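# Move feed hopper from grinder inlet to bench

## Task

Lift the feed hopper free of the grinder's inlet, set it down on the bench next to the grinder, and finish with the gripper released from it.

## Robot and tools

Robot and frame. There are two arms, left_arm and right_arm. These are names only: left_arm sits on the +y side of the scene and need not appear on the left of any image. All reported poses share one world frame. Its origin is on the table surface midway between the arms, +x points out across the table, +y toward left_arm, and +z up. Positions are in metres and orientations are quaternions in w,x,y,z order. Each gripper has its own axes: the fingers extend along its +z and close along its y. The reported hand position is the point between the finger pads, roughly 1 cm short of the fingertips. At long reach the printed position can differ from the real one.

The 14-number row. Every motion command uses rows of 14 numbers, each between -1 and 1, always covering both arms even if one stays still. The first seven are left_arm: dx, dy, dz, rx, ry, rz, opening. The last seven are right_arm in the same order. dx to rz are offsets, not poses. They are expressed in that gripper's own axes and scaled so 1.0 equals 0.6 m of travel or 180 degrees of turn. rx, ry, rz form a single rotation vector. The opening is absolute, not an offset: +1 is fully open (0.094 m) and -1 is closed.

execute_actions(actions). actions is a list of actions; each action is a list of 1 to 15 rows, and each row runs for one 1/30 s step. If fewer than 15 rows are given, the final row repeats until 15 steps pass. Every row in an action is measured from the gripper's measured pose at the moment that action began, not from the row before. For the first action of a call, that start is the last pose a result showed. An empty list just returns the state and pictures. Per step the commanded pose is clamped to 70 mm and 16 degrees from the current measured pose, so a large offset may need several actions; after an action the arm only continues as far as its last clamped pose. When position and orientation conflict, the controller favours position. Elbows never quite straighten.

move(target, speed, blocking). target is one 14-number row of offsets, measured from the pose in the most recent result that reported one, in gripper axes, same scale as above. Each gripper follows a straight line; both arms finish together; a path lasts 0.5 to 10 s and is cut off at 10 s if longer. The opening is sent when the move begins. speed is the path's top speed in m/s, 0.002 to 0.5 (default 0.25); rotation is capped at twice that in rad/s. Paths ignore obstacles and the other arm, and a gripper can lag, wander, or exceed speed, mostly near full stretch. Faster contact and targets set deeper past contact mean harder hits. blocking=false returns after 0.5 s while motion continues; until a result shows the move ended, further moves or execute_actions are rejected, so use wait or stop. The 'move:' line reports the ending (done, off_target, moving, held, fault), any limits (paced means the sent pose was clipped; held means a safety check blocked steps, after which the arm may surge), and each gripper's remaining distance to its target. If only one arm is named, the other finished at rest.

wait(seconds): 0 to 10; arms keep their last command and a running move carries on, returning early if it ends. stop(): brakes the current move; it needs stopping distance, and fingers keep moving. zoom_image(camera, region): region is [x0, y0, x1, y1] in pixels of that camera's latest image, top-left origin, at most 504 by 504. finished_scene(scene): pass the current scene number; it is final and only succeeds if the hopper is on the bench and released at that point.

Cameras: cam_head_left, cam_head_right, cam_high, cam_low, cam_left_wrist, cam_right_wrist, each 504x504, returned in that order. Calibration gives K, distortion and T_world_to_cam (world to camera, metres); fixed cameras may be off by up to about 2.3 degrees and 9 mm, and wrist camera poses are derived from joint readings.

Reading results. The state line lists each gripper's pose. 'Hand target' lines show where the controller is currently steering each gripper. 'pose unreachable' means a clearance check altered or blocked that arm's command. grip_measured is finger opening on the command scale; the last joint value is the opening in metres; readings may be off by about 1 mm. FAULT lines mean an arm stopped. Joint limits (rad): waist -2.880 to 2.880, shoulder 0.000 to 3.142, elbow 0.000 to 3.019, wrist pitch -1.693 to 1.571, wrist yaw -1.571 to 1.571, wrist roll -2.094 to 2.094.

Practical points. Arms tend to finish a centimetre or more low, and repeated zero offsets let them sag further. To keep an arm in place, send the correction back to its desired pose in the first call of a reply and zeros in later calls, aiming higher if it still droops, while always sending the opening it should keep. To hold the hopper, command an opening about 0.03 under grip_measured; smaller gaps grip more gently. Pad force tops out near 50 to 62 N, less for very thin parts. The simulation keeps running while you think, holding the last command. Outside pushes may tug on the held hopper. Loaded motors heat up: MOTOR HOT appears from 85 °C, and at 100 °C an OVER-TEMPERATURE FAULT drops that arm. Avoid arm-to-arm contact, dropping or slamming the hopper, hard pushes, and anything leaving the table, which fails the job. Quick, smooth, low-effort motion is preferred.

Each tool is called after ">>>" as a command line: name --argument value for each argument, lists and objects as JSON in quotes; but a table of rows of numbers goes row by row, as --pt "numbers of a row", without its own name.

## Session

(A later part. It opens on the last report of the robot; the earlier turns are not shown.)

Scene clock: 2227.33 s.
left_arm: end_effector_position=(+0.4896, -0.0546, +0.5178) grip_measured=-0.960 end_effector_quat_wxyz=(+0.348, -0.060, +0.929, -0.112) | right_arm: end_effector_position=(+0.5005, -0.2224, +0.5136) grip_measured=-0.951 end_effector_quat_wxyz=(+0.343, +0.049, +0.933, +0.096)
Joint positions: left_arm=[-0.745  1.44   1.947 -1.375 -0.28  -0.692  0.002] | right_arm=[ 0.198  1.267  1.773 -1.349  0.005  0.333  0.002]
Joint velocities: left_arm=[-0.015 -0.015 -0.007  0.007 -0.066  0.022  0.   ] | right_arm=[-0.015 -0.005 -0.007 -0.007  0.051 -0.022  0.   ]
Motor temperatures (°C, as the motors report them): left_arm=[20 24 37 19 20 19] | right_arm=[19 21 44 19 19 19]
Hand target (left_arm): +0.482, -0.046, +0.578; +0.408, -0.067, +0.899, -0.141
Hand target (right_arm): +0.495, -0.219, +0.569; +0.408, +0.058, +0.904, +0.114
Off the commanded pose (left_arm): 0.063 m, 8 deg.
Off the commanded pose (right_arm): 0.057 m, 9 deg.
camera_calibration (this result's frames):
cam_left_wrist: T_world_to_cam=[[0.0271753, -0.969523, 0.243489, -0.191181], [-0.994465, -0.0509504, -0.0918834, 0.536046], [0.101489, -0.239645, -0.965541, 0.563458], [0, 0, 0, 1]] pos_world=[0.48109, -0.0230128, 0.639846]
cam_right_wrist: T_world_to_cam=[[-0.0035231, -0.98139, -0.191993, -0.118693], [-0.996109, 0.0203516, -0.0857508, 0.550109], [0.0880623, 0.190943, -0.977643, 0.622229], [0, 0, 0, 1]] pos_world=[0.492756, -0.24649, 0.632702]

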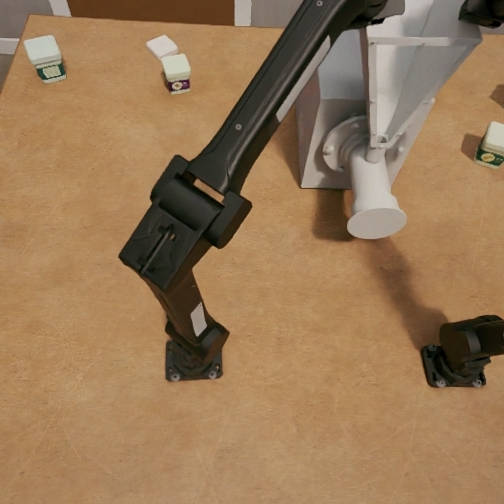

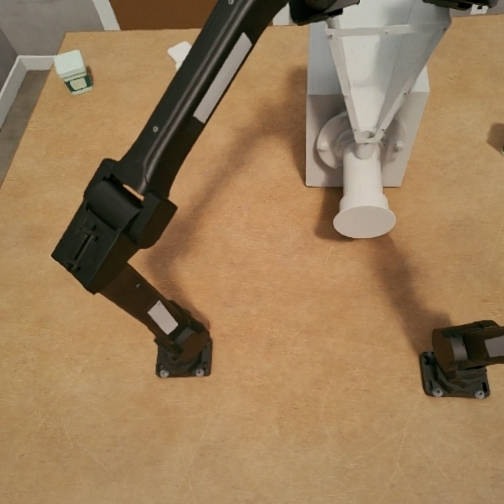

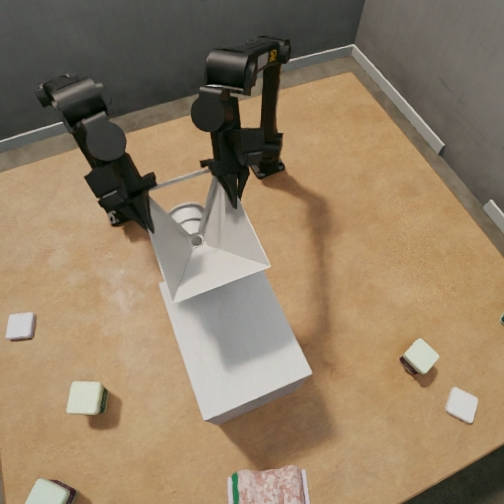

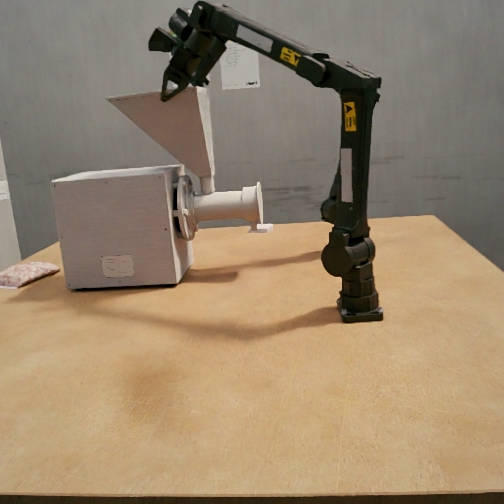

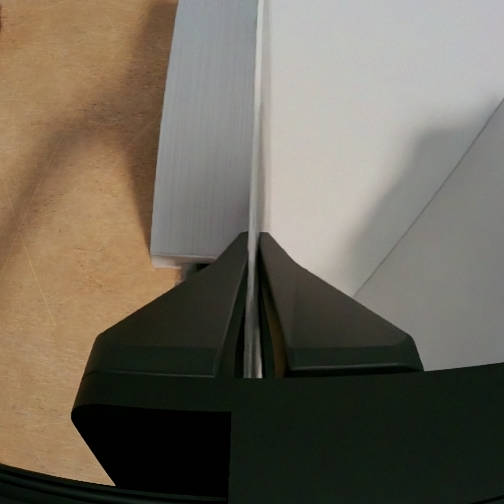

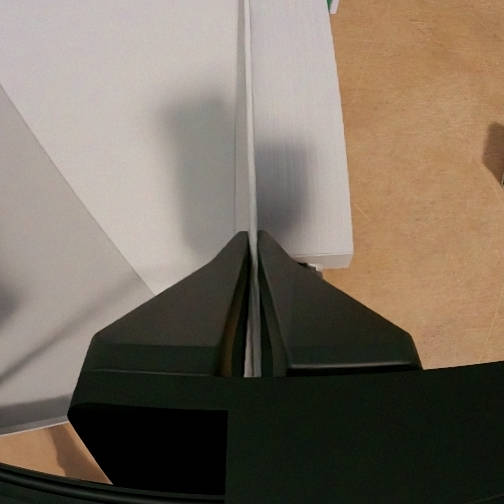

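>>> zoom_image --camera "cam_low" --region '[100, 20, 260, 200]'

>>> zoom_image --camera "cam_low" --region '[170, 150, 250, 220]'

Region (100, 20, 260, 200) of cam_low's 504x504 image, scaled by 2.800, with more detail than that image has.

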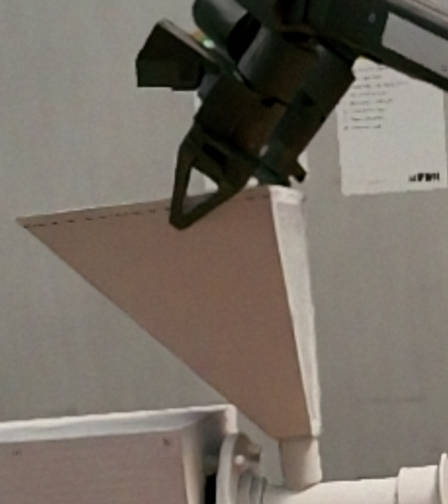

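Region (170, 150, 250, 220) of cam_low's 504x504 image, scaled by 6.300, with more detail than that image has; it fills the top 441 rows of this view, and the rest is white.

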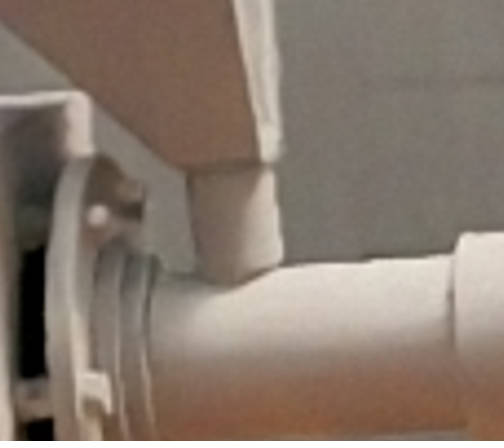

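>>> execute_actions --actions '[[[-0.0715,-0.0169,-0.0872,0.0368,-0.0392,-0.0138,-1,-0.0686,0.0283,-0.0813,-0.022,-0.0529,-0.0008,-1]], [[-0.0715,-0.0169,-0.0872,0.0368,-0.0392,-0.0138,-1,-0.0686,0.0283,-0.0813,-0.022,-0.0529,-0.0008,-1]], [[-0.0715,-0.0169,-0.0872,0.0368,-0.0392,-0.0138,-1,-0.0686,0.0283,-0.0813,-0.022,-0.0529,-0.0008,-1]]]'

Scene clock: 2348.83 s.
left_arm: end_effector_position=(+0.4933, -0.0527, +0.5301) grip_measured=-0.971 end_effector_quat_wxyz=(+0.342, -0.065, +0.923, -0.163) | right_arm: end_effector_position=(+0.5035, -0.2187, +0.5289) grip_measured=-0.966 end_effector_quat_wxyz=(+0.366, +0.052, +0.921, +0.125)
Joint positions: left_arm=[-0.705  1.423  1.947 -1.334 -0.177 -0.697  0.001] | right_arm=[ 0.189  1.253  1.773 -1.296 -0.036  0.349  0.002]
Joint velocities: left_arm=[-0.005  0.005  0.002 -0.017 -0.022 -0.037 -0.   ] | right_arm=[-0.005 -0.015 -0.007 -0.002 -0.007  0.007 -0.   ]
Motor temperatures (°C, as the motors report them): left_arm=[20 24 38 19 27 19] | right_arm=[19 22 45 20 21 19]
Hand target (left_arm): +0.484, -0.039, +0.593; +0.401, -0.072, +0.889, -0.206
Hand target (right_arm): +0.494, -0.221, +0.590; +0.439, +0.047, +0.886, +0.143
Off the commanded pose (left_arm): 0.066 m, 9 deg.
Off the commanded pose (right_arm): 0.063 m, 9 deg.
camera_calibration (this result's frames):
cam_left_wrist: T_world_to_cam=[[0.0022237, -0.941088, 0.338154, -0.228782], [-0.995678, -0.0334784, -0.0866233, 0.539621], [0.092841, -0.3365, -0.937096, 0.559514], [0, 0, 0, 1]] pos_world=[0.485852, -0.00896211, 0.648426]
cam_right_wrist: T_world_to_cam=[[0.0161507, -0.969347, -0.245163, -0.0912737], [-0.990029, 0.0188119, -0.139601, 0.579408], [0.139933, 0.244973, -0.959378, 0.612259], [0, 0, 0, 1]] pos_world=[0.489429, -0.249363, 0.645897]

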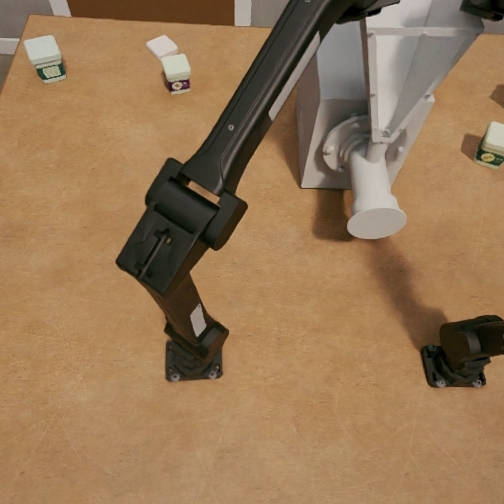

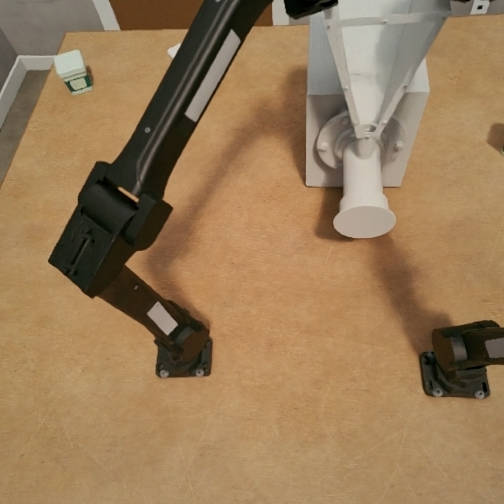

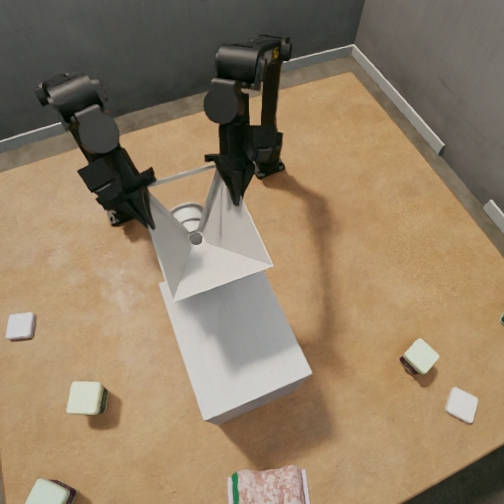

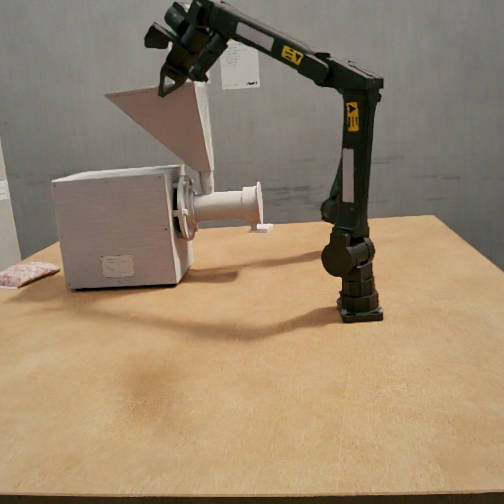

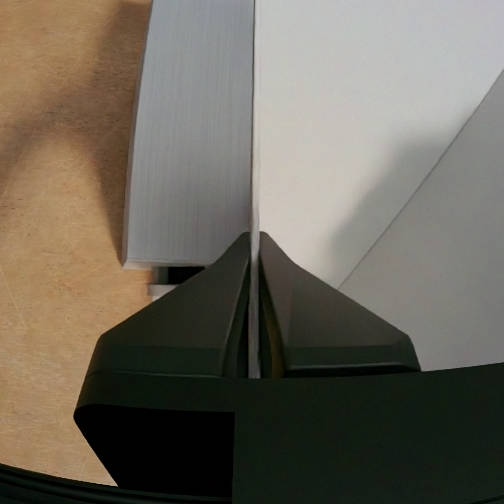

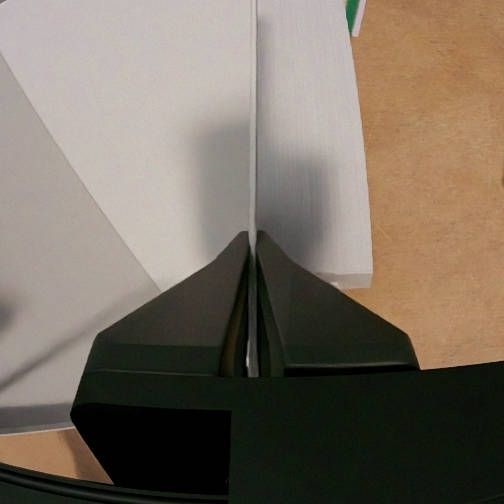

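>>> zoom_image --camera "cam_low" --region '[100, 20, 260, 220]'

Region (100, 20, 260, 220) of cam_low's 504x504 image, scaled by 2.520, with more detail than that image has; it fills the left 403 columns of this view, and the rest is white.

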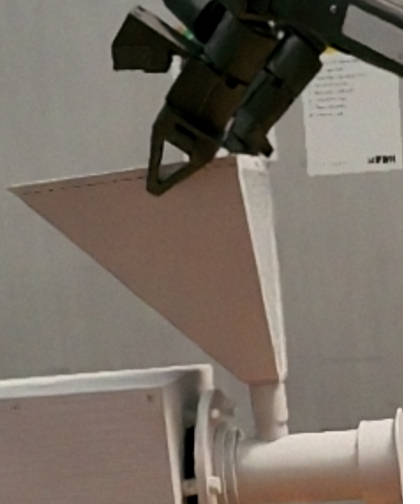

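>>> execute_actions --actions '[[[-0.0715,-0.0169,-0.0872,0.030,-0.0392,-0.0138,-1,-0.0686,0.0283,-0.0813,-0.018,-0.0529,-0.0008,-1]], [[-0.0715,-0.0169,-0.0872,0.030,-0.0392,-0.0138,-1,-0.0686,0.0283,-0.0813,-0.018,-0.0529,-0.0008,-1]], [[-0.0715,-0.0169,-0.0872,0.030,-0.0392,-0.0138,-1,-0.0686,0.0283,-0.0813,-0.018,-0.0529,-0.0008,-1]]]'

Scene clock: 2361.23 s.
left_arm: end_effector_position=(+0.4935, -0.0528, +0.5295) grip_measured=-0.971 end_effector_quat_wxyz=(+0.336, -0.060, +0.924, -0.170) | right_arm: end_effector_position=(+0.5037, -0.2188, +0.5290) grip_measured=-0.966 end_effector_quat_wxyz=(+0.367, +0.055, +0.920, +0.125)
Joint positions: left_arm=[-0.697  1.423  1.947 -1.334 -0.151 -0.689  0.001] | right_arm=[ 0.189  1.253  1.773 -1.296 -0.036  0.355  0.002]
Joint velocities: left_arm=[-0.005  0.005  0.022 -0.007 -0.037  0.022  0.   ] | right_arm=[ 0.005  0.015 -0.012  0.002 -0.037 -0.037 -0.   ]
Motor temperatures (°C, as the motors report them): left_arm=[20 24 37 20 25 19] | right_arm=[19 22 45 20 20 19]
Hand target (left_arm): +0.487, -0.036, +0.594; +0.393, -0.075, +0.891, -0.215
Hand target (right_arm): +0.493, -0.221, +0.593; +0.443, +0.053, +0.883, +0.145
Off the commanded pose (left_arm): 0.069 m, 9 deg.
Off the commanded pose (right_arm): 0.066 m, 10 deg.
camera_calibration (this result's frames):
cam_left_wrist: T_world_to_cam=[[-0.00893925, -0.937423, 0.348077, -0.228306], [-0.996825, -0.0191861, -0.0772714, 0.536163], [0.0791142, -0.347663, -0.934276, 0.563629], [0, 0, 0, 1]] pos_world=[0.487829, -0.00778007, 0.647483]
cam_right_wrist: T_world_to_cam=[[0.0116846, -0.968526, -0.248637, -0.0870726], [-0.989964, 0.0238163, -0.139295, 0.580488], [0.140833, 0.24777, -0.958528, 0.612095], [0, 0, 0, 1]] pos_world=[0.489476, -0.249816, 0.64592]

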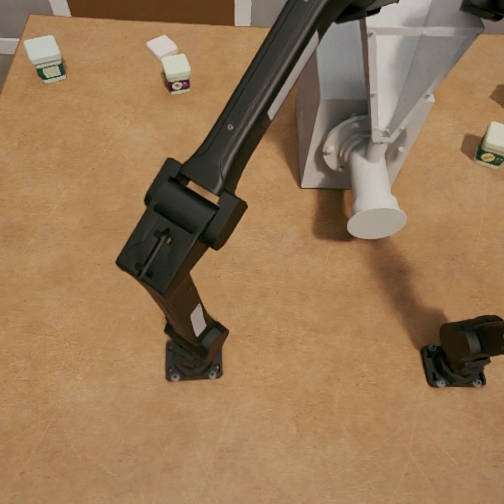

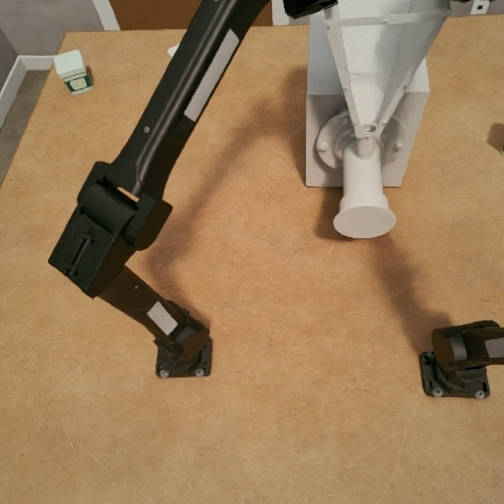

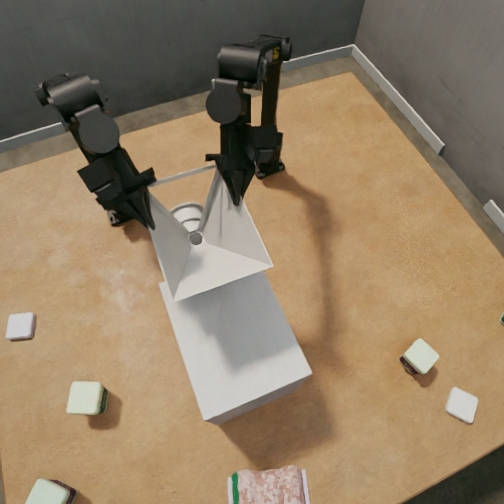

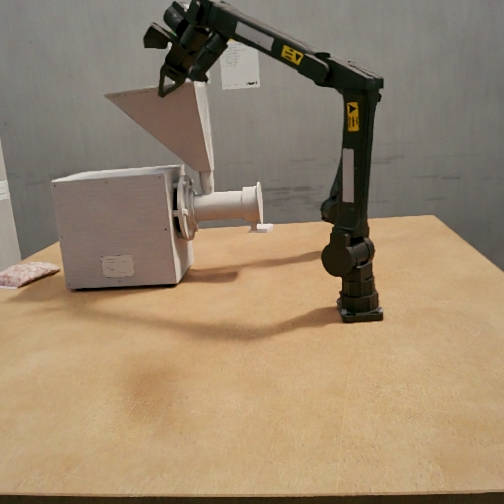

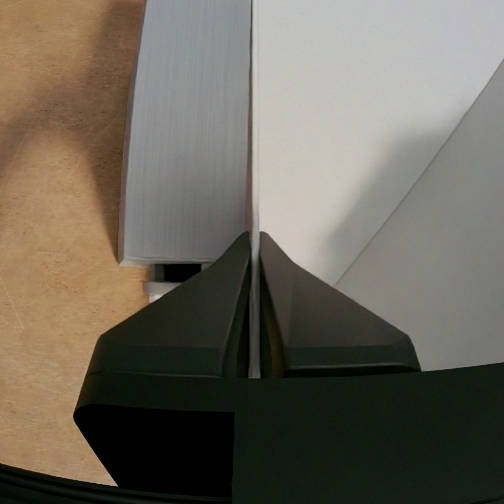

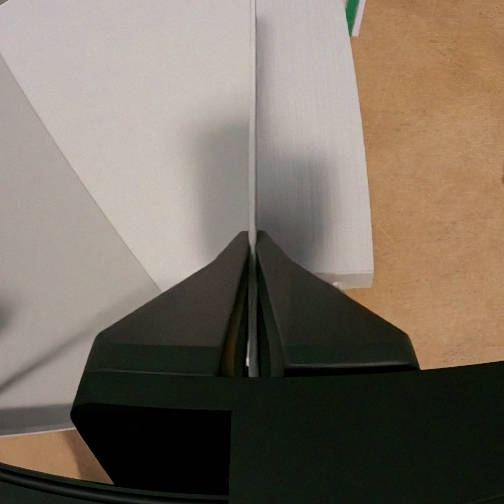

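>>> execute_actions --actions '[[[-0.0476,-0.0161,-0.1008,-0.0168,-0.049,-0.028,-1,-0.0758,0.045,-0.0633,-0.0365,-0.0453,-0.0204,-1]], [[-0.0733,-0.0471,-0.0639,0.0348,-0.031,0.012,-1,-0.0509,0.0125,-0.0995,0.0005,-0.0605,0.0188,-1]], [[-0.0476,-0.0161,-0.1008,0.0012,-0.049,-0.028,-1,-0.0758,0.045,-0.0633,-0.0365,-0.0453,-0.0204,-1]], [[-0.0733,-0.0471,-0.0639,0.0348,-0.031,0.012,-1,-0.0509,0.0125,-0.0995,0.0005,-0.0605,0.0188,-1]]]'

Scene clock: 2483.23 s.
left_arm: end_effector_position=(+0.4782, -0.0627, +0.5648) grip_measured=-0.968 end_effector_quat_wxyz=(+0.385, -0.070, +0.913, -0.119) | right_arm: end_effector_position=(+0.4920, -0.2314, +0.5554) grip_measured=-0.966 end_effector_quat_wxyz=(+0.427, +0.062, +0.890, +0.144)
Joint positions: left_arm=[-0.794  1.458  2.072 -1.418 -0.357 -0.724  0.001] | right_arm=[ 0.163  1.166  1.705 -1.175 -0.05   0.359  0.002]
Joint velocities: left_arm=[-0.005  0.005 -0.002 -0.002  0.037  0.022 -0.   ] | right_arm=[-0.005  0.005 -0.002 -0.007 -0.081 -0.037 -0.001]
Motor temperatures (°C, as the motors report them): left_arm=[20 25 39 20 22 19] | right_arm=[19 23 46 20 20 19]
Hand target (left_arm): +0.479, -0.059, +0.612; +0.430, -0.080, +0.887, -0.147
Hand target (right_arm): +0.477, -0.232, +0.605; +0.482, +0.061, +0.859, +0.160
Off the commanded pose (left_arm): 0.050 m, 7 deg.
Off the commanded pose (right_arm): 0.053 m, 7 deg.
camera_calibration (this result's frames):
cam_left_wrist: T_world_to_cam=[[0.0303855, -0.964215, 0.263375, -0.222649], [-0.982524, -0.0772229, -0.169359, 0.56502], [0.183637, -0.253627, -0.949711, 0.559025], [0, 0, 0, 1]] pos_world=[0.459254, -0.0292655, 0.685244]
cam_right_wrist: T_world_to_cam=[[0.0299857, -0.957987, -0.285241, -0.0787651], [-0.961824, 0.0500073, -0.269061, 0.637201], [0.272021, 0.28242, -0.919915, 0.564196], [0, 0, 0, 1]] pos_world=[0.461764, -0.266661, 0.667992]

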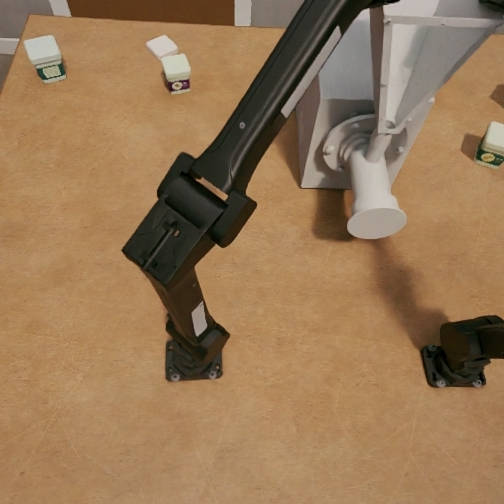

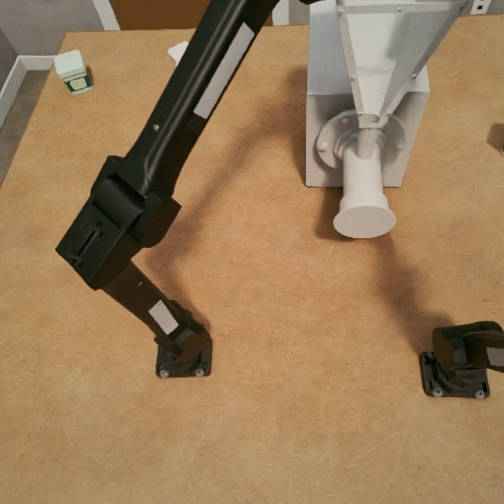

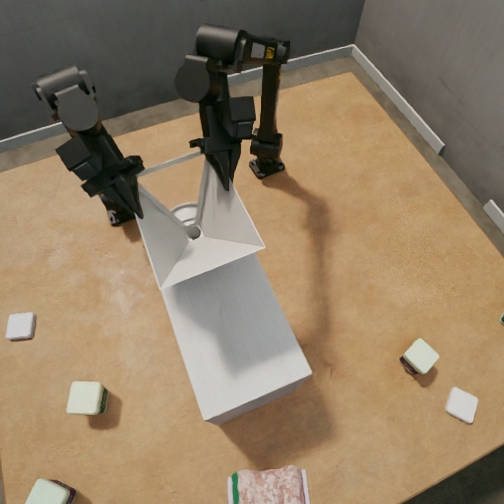

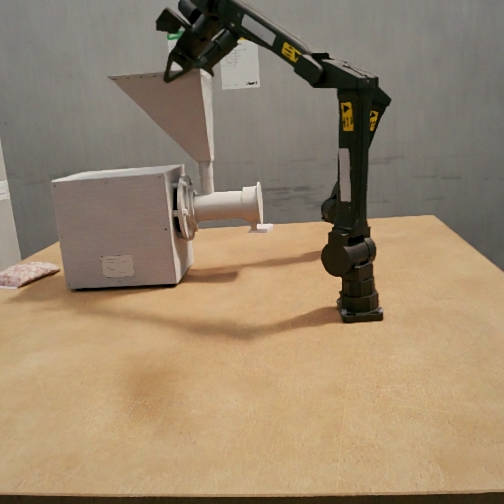

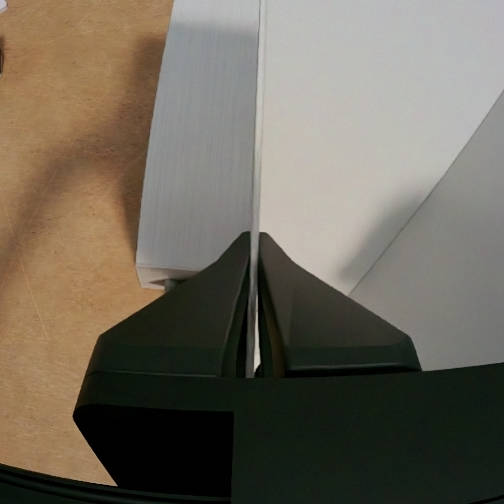

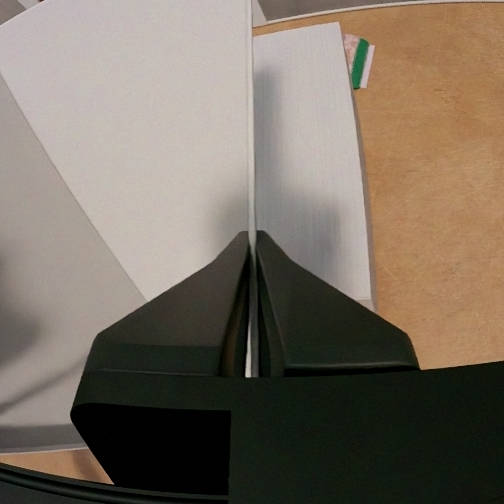

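>>> execute_actions --actions '[]'

Scene clock: 2499.47 s.
left_arm: end_effector_position=(+0.4784, -0.0628, +0.5647) grip_measured=-0.968 end_effector_quat_wxyz=(+0.385, -0.069, +0.913, -0.119) | right_arm: end_effector_position=(+0.4920, -0.2314, +0.5554) grip_measured=-0.966 end_effector_quat_wxyz=(+0.427, +0.063, +0.890, +0.144)
Joint positions: left_arm=[-0.794  1.459  2.072 -1.418 -0.357 -0.724  0.001] | right_arm=[ 0.163  1.166  1.705 -1.175 -0.05   0.359  0.002]
Joint velocities: left_arm=[ 0.005 -0.005 -0.017 -0.007  0.051 -0.037 -0.   ] | right_arm=[-0.005 -0.005 -0.017 -0.012 -0.022 -0.007  0.001]
Motor temperatures (°C, as the motors report them): left_arm=[20 24 39 20 23 19] | right_arm=[19 22 45 20 20 19]
Hand target (left_arm): +0.479, -0.059, +0.612; +0.430, -0.080, +0.887, -0.147
Hand target (right_arm): +0.477, -0.232, +0.605; +0.482, +0.061, +0.859, +0.160
Off the commanded pose (left_arm): 0.050 m, 7 deg.
Off the commanded pose (right_arm): 0.053 m, 7 deg.
camera_calibration (this result's frames):
cam_left_wrist: T_world_to_cam=[[0.0301964, -0.964361, 0.262862, -0.222337], [-0.982582, -0.0768808, -0.169178, 0.565049], [0.183357, -0.253175, -0.949885, 0.559054], [0, 0, 0, 1]] pos_world=[0.459415, -0.0294327, 0.685075]
cam_right_wrist: T_world_to_cam=[[0.0297468, -0.957909, -0.285528, -0.0784701], [-0.961834, 0.0503048, -0.268971, 0.637225], [0.272013, 0.282632, -0.919852, 0.564214], [0, 0, 0, 1]] pos_world=[0.461765, -0.266688, 0.667983]

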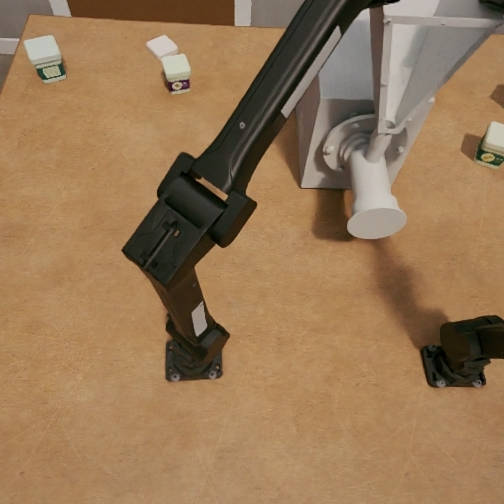

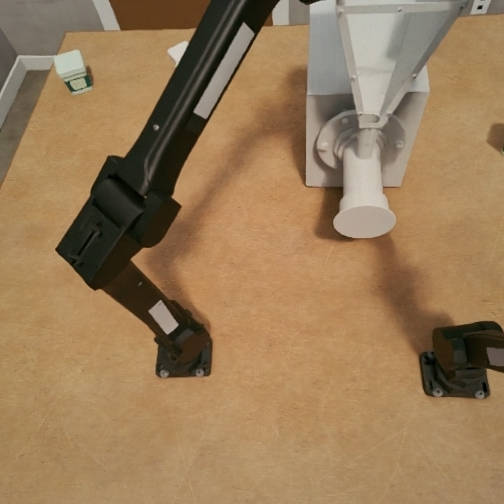

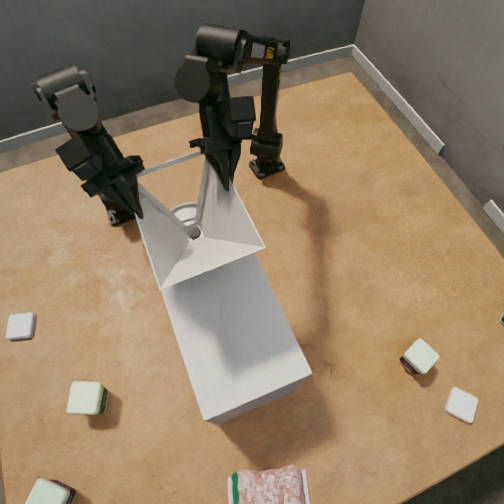

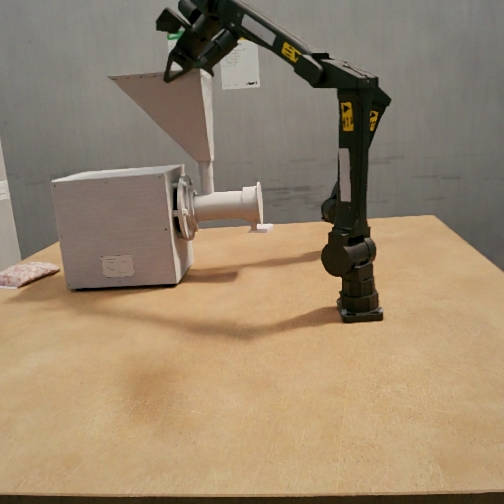

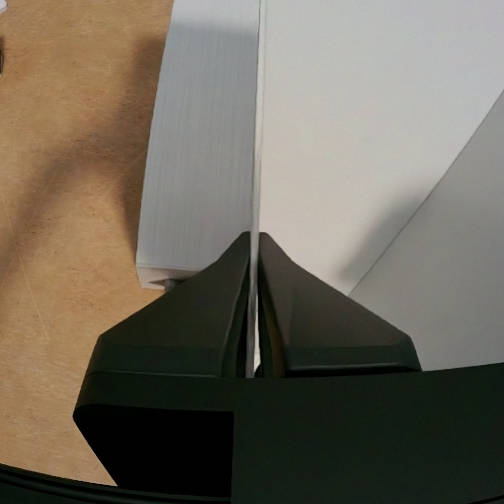

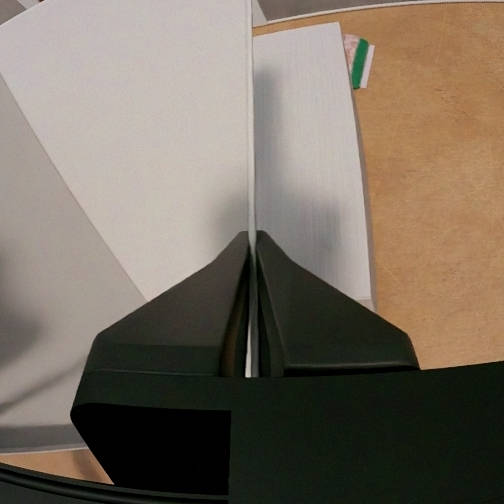

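>>> zoom_image --camera "cam_low" --region '[130, 50, 290, 250]'

Region (130, 50, 290, 250) of cam_low's 504x504 image, scaled by 2.520, with more detail than that image has; it fills the left 403 columns of this view, and the rest is white.

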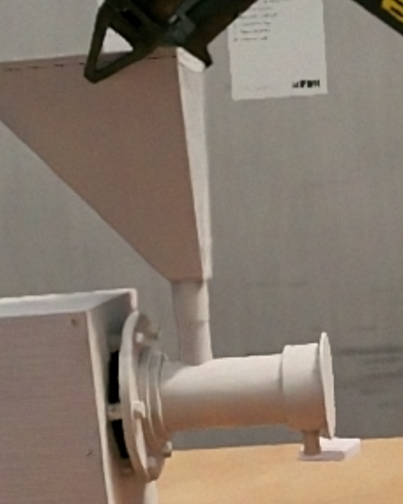

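>>> execute_actions --actions '[[[-0.0476,-0.0161,-0.1008,0.0012,-0.049,-0.028,-1, -0.0758,0.045,-0.0633,-0.0365,-0.0453,-0.0204,-1]],[[-0.0733,-0.0471,-0.0639,0.0348,-0.031,0.012,-1, -0.0509,0.0125,-0.0995,0.0005,-0.0605,0.0188,-1]]]'

Scene clock: 2546.67 s.
left_arm: end_effector_position=(+0.4684, -0.0735, +0.5895) grip_measured=-0.967 end_effector_quat_wxyz=(+0.420, -0.052, +0.900, -0.099) | right_arm: end_effector_position=(+0.4802, -0.2427, +0.5719) grip_measured=-0.965 end_effector_quat_wxyz=(+0.463, +0.076, +0.869, +0.156)
Joint positions: left_arm=[-0.853  1.477  2.14  -1.437 -0.457 -0.696  0.002] | right_arm=[ 0.14   1.106  1.661 -1.106 -0.058  0.377  0.002]
Joint velocities: left_arm=[ 0.005  0.015 -0.017 -0.017 -0.037 -0.007  0.   ] | right_arm=[-0.015  0.015 -0.012 -0.007  0.022  0.081 -0.001]
Motor temperatures (°C, as the motors report them): left_arm=[20 24 40 20 23 19] | right_arm=[19 22 45 20 19 19]
Hand target (left_arm): +0.467, -0.070, +0.632; +0.458, -0.070, +0.877, -0.130
Hand target (right_arm): +0.465, -0.243, +0.618; +0.512, +0.070, +0.840, +0.169
Off the commanded pose (left_arm): 0.045 m, 6 deg.
Off the commanded pose (right_arm): 0.049 m, 7 deg.
camera_calibration (this result's frames):
cam_left_wrist: T_world_to_cam=[[0.00624145, -0.97673, 0.214384, -0.199923], [-0.967299, -0.0602586, -0.246376, 0.59817], [0.253561, -0.205836, -0.945166, 0.549572], [0, 0, 0, 1]] pos_world=[0.440507, -0.0461038, 0.709672]
cam_right_wrist: T_world_to_cam=[[0.0286116, -0.94833, -0.315992, -0.0639343], [-0.936139, 0.0854133, -0.341099, 0.668287], [0.350464, 0.305572, -0.885325, 0.533888], [0, 0, 0, 1]] pos_world=[0.44033, -0.280852, 0.680414]

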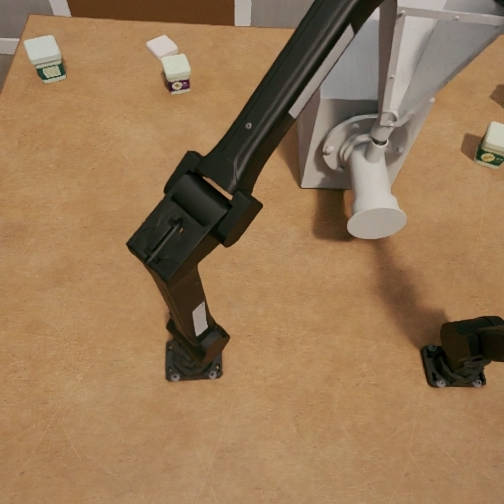

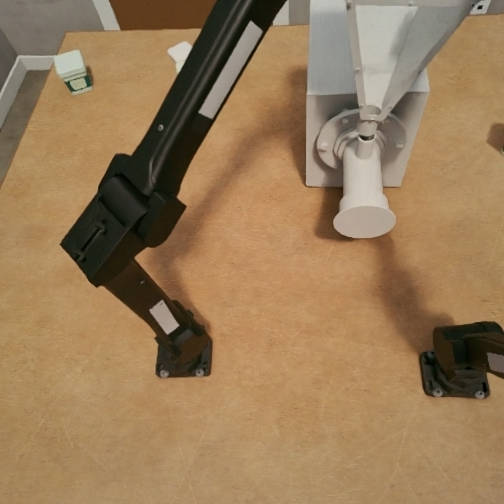

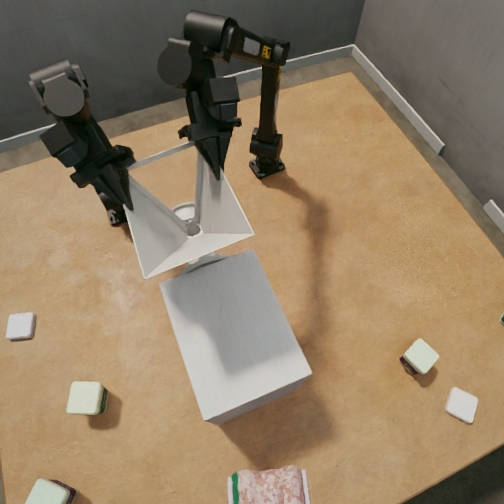

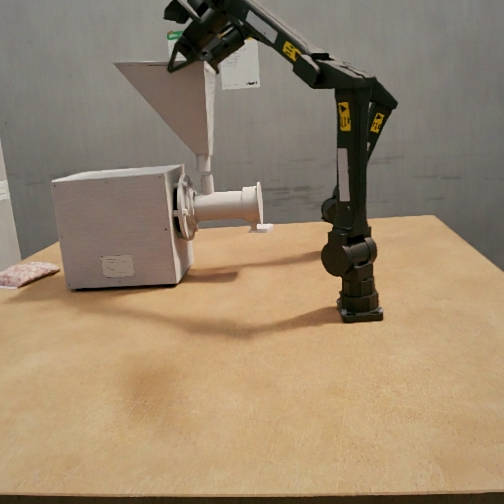

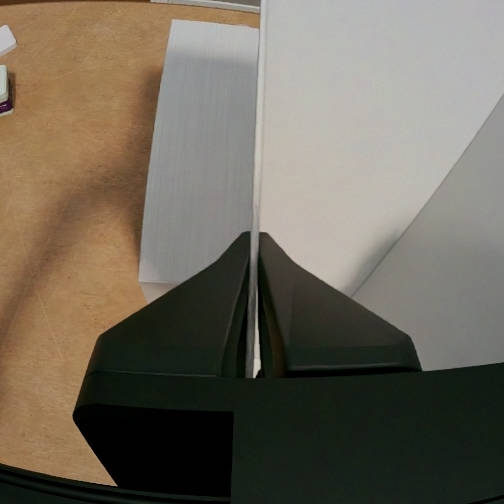

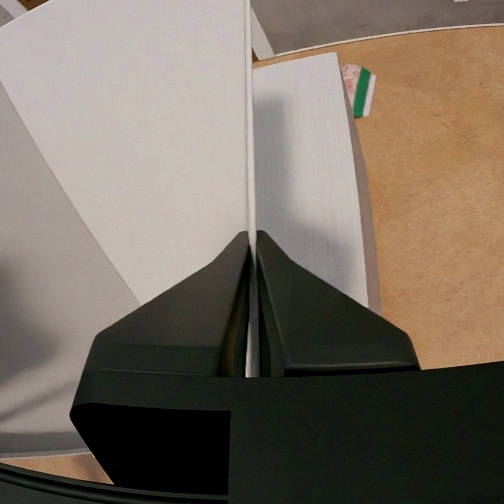

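>>> zoom_image --camera "cam_low" --region '[130, 50, 290, 250]'

>>> zoom_image --camera "cam_head_left" --region '[300, 60, 460, 220]'

Region (130, 50, 290, 250) of cam_low's 504x504 image, scaled by 2.520, with more detail than that image has; it fills the left 403 columns of this view, and the rest is white.

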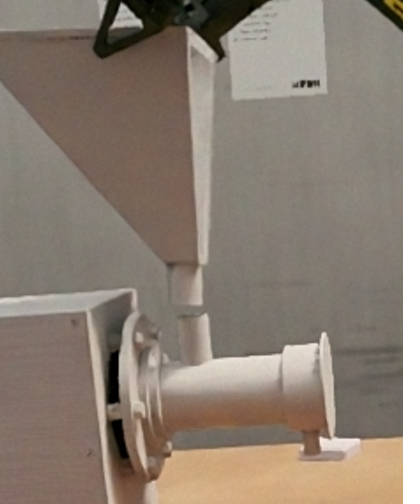

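Region (300, 60, 460, 220) of cam_head_left's 504x504 image, scaled by 3.150, with more detail than that image has.

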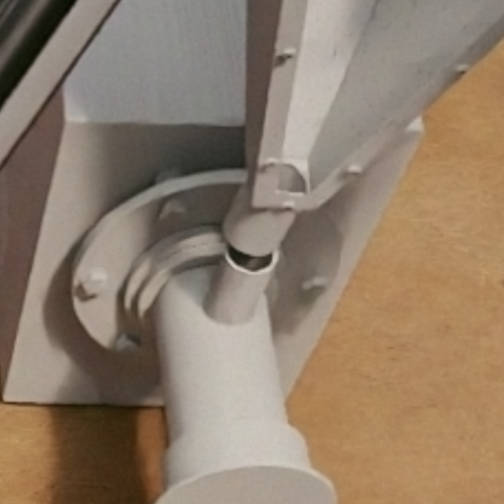

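>>> execute_actions --actions '[]'

Scene clock: 2551.33 s.
left_arm: end_effector_position=(+0.4685, -0.0736, +0.5896) grip_measured=-0.967 end_effector_quat_wxyz=(+0.421, -0.051, +0.900, -0.099) | right_arm: end_effector_position=(+0.4802, -0.2429, +0.5719) grip_measured=-0.965 end_effector_quat_wxyz=(+0.463, +0.076, +0.869, +0.156)
Joint positions: left_arm=[-0.853  1.477  2.141 -1.437 -0.457 -0.694  0.002] | right_arm=[ 0.14   1.106  1.661 -1.106 -0.057  0.378  0.002]
Joint velocities: left_arm=[-0.005 -0.015  0.002  0.007  0.007  0.066 -0.001] | right_arm=[ 0.005 -0.005 -0.012 -0.007  0.022 -0.037  0.   ]
Motor temperatures (°C, as the motors report them): left_arm=[20 24 40 20 23 19] | right_arm=[19 22 45 20 19 19]
Hand target (left_arm): +0.467, -0.070, +0.632; +0.458, -0.070, +0.877, -0.130
Hand target (right_arm): +0.465, -0.243, +0.618; +0.512, +0.070, +0.840, +0.169
Off the commanded pose (left_arm): 0.044 m, 7 deg.
Off the commanded pose (right_arm): 0.049 m, 7 deg.
camera_calibration (this result's frames):
cam_left_wrist: T_world_to_cam=[[0.00471594, -0.977056, 0.212932, -0.19859], [-0.967241, -0.0585033, -0.247025, 0.598864], [0.253815, -0.204791, -0.945325, 0.549682], [0, 0, 0, 1]] pos_world=[0.440665, -0.0464275, 0.709849]
cam_right_wrist: T_world_to_cam=[[0.0272084, -0.948521, -0.315543, -0.0638104], [-0.93599, 0.0866557, -0.341195, 0.668645], [0.350974, 0.304628, -0.885448, 0.533535], [0, 0, 0, 1]] pos_world=[0.440324, -0.280997, 0.680421]

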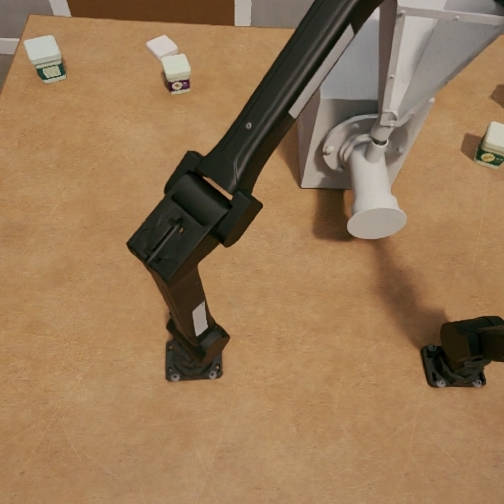

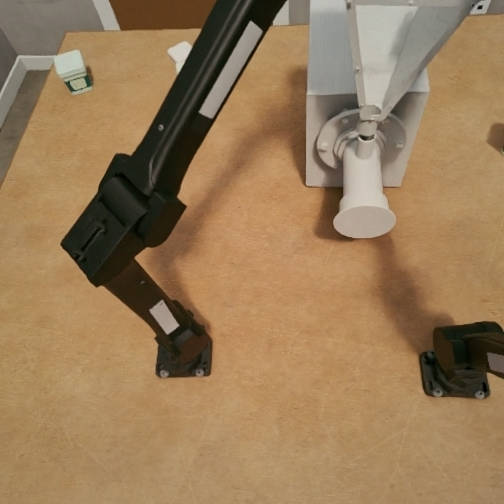

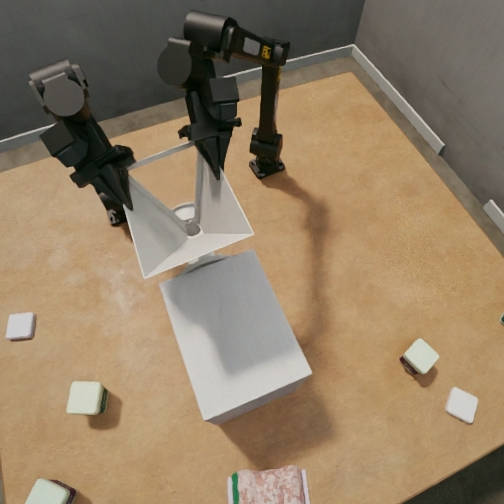

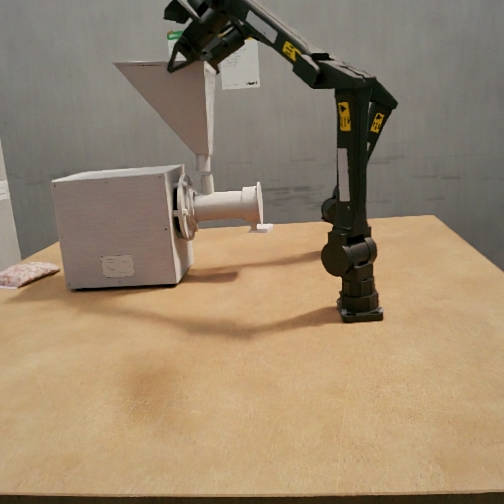

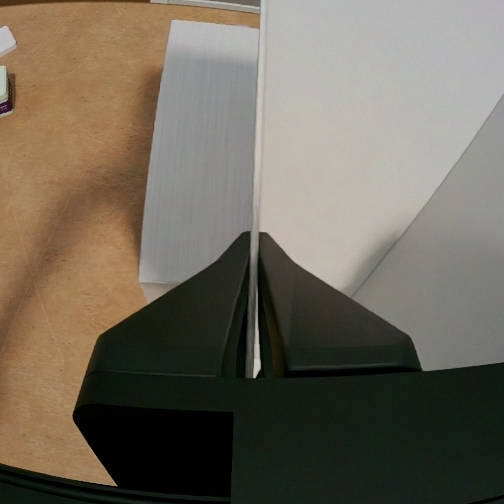

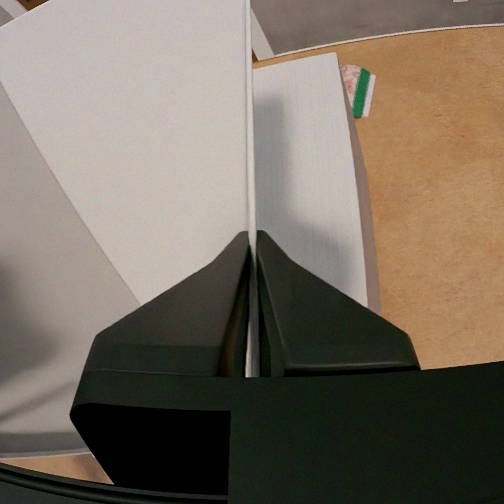

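>>> execute_actions --actions '[[[-0.0663,-0.0134,-0.0597,0.0245,-0.0276,-0.0287,-1, -0.0745,0.039,-0.0799,-0.0062,-0.0344,-0.015,-1]],[[-0.0663,-0.0134,-0.0597,0.02,-0.0276,-0.023,-1, -0.0745,0.039,-0.0799,-0.010,-0.0344,-0.009,-1]]]'

Scene clock: 2652.10 s.
left_arm: end_effector_position=(+0.4660, -0.0807, +0.5955) grip_measured=-0.968 end_effector_quat_wxyz=(+0.413, -0.048, +0.901, -0.121) | right_arm: end_effector_position=(+0.4742, -0.2501, +0.5828) grip_measured=-0.965 end_effector_quat_wxyz=(+0.458, +0.079, +0.876, +0.129)
Joint positions: left_arm=[-0.853  1.485  2.168 -1.441 -0.414 -0.701  0.002] | right_arm=[ 0.145  1.123  1.724 -1.18  -0.008  0.36   0.002]
Joint velocities: left_arm=[-0.015 -0.005 -0.012 -0.022  0.022  0.007 -0.   ] | right_arm=[ 0.005  0.005  0.002 -0.012  0.081 -0.051 -0.   ]
Motor temperatures (°C, as the motors report them): left_arm=[20 24 40 20 23 19] | right_arm=[19 22 45 20 19 19]
Hand target (left_arm): +0.462, -0.071, +0.641; +0.449, -0.073, +0.877, -0.154
Hand target (right_arm): +0.458, -0.247, +0.640; +0.509, +0.065, +0.847, +0.141
Off the commanded pose (left_arm): 0.049 m, 7 deg.
Off the commanded pose (right_arm): 0.062 m, 7 deg.
camera_calibration (this result's frames):
cam_left_wrist: T_world_to_cam=[[-0.0184854, -0.968072, 0.249988, -0.217238], [-0.971316, -0.041898, -0.234072, 0.593012], [0.237073, -0.247145, -0.93953, 0.55537], [0, 0, 0, 1]] pos_world=[0.440323, -0.0481992, 0.714901]
cam_right_wrist: T_world_to_cam=[[-0.00361021, -0.962157, -0.272472, -0.0808967], [-0.940051, 0.0961839, -0.32719, 0.663522], [0.341015, 0.254957, -0.904824, 0.55107], [0, 0, 0, 1]] pos_world=[0.435529, -0.282154, 0.693677]

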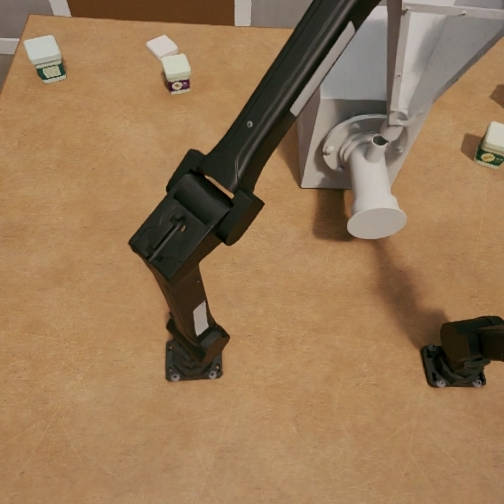

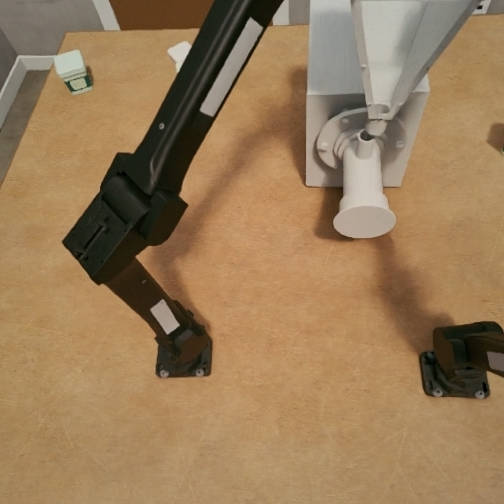

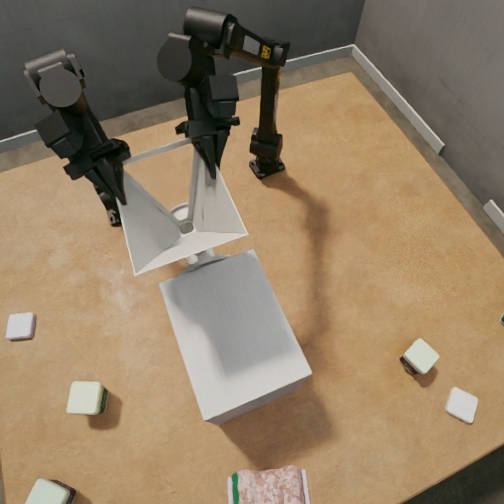

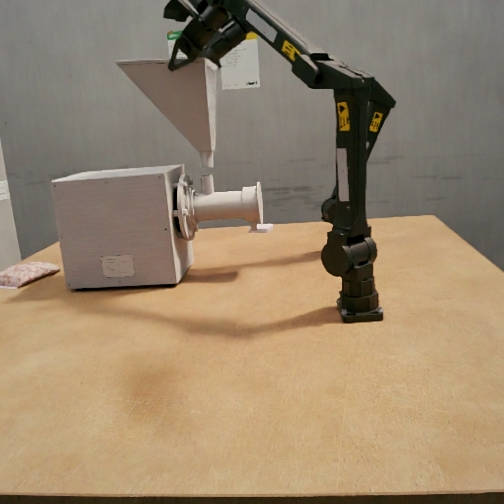

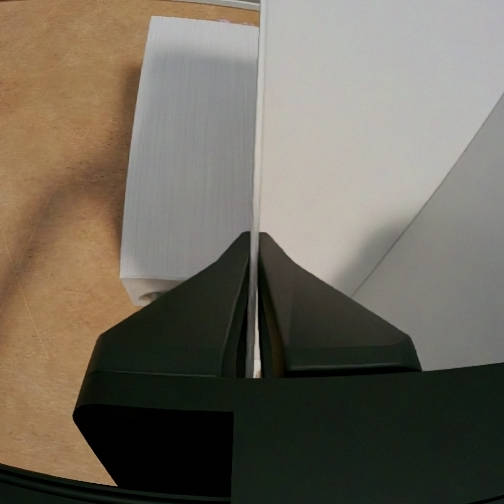

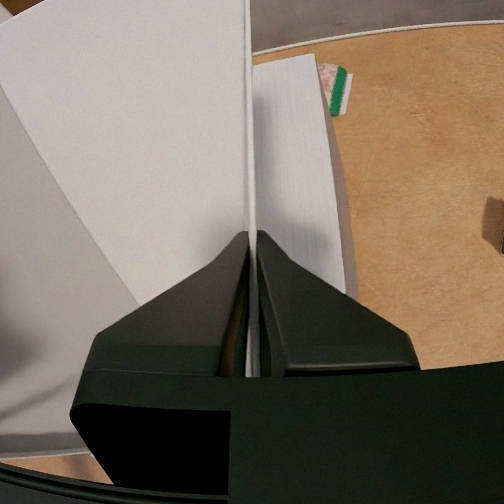

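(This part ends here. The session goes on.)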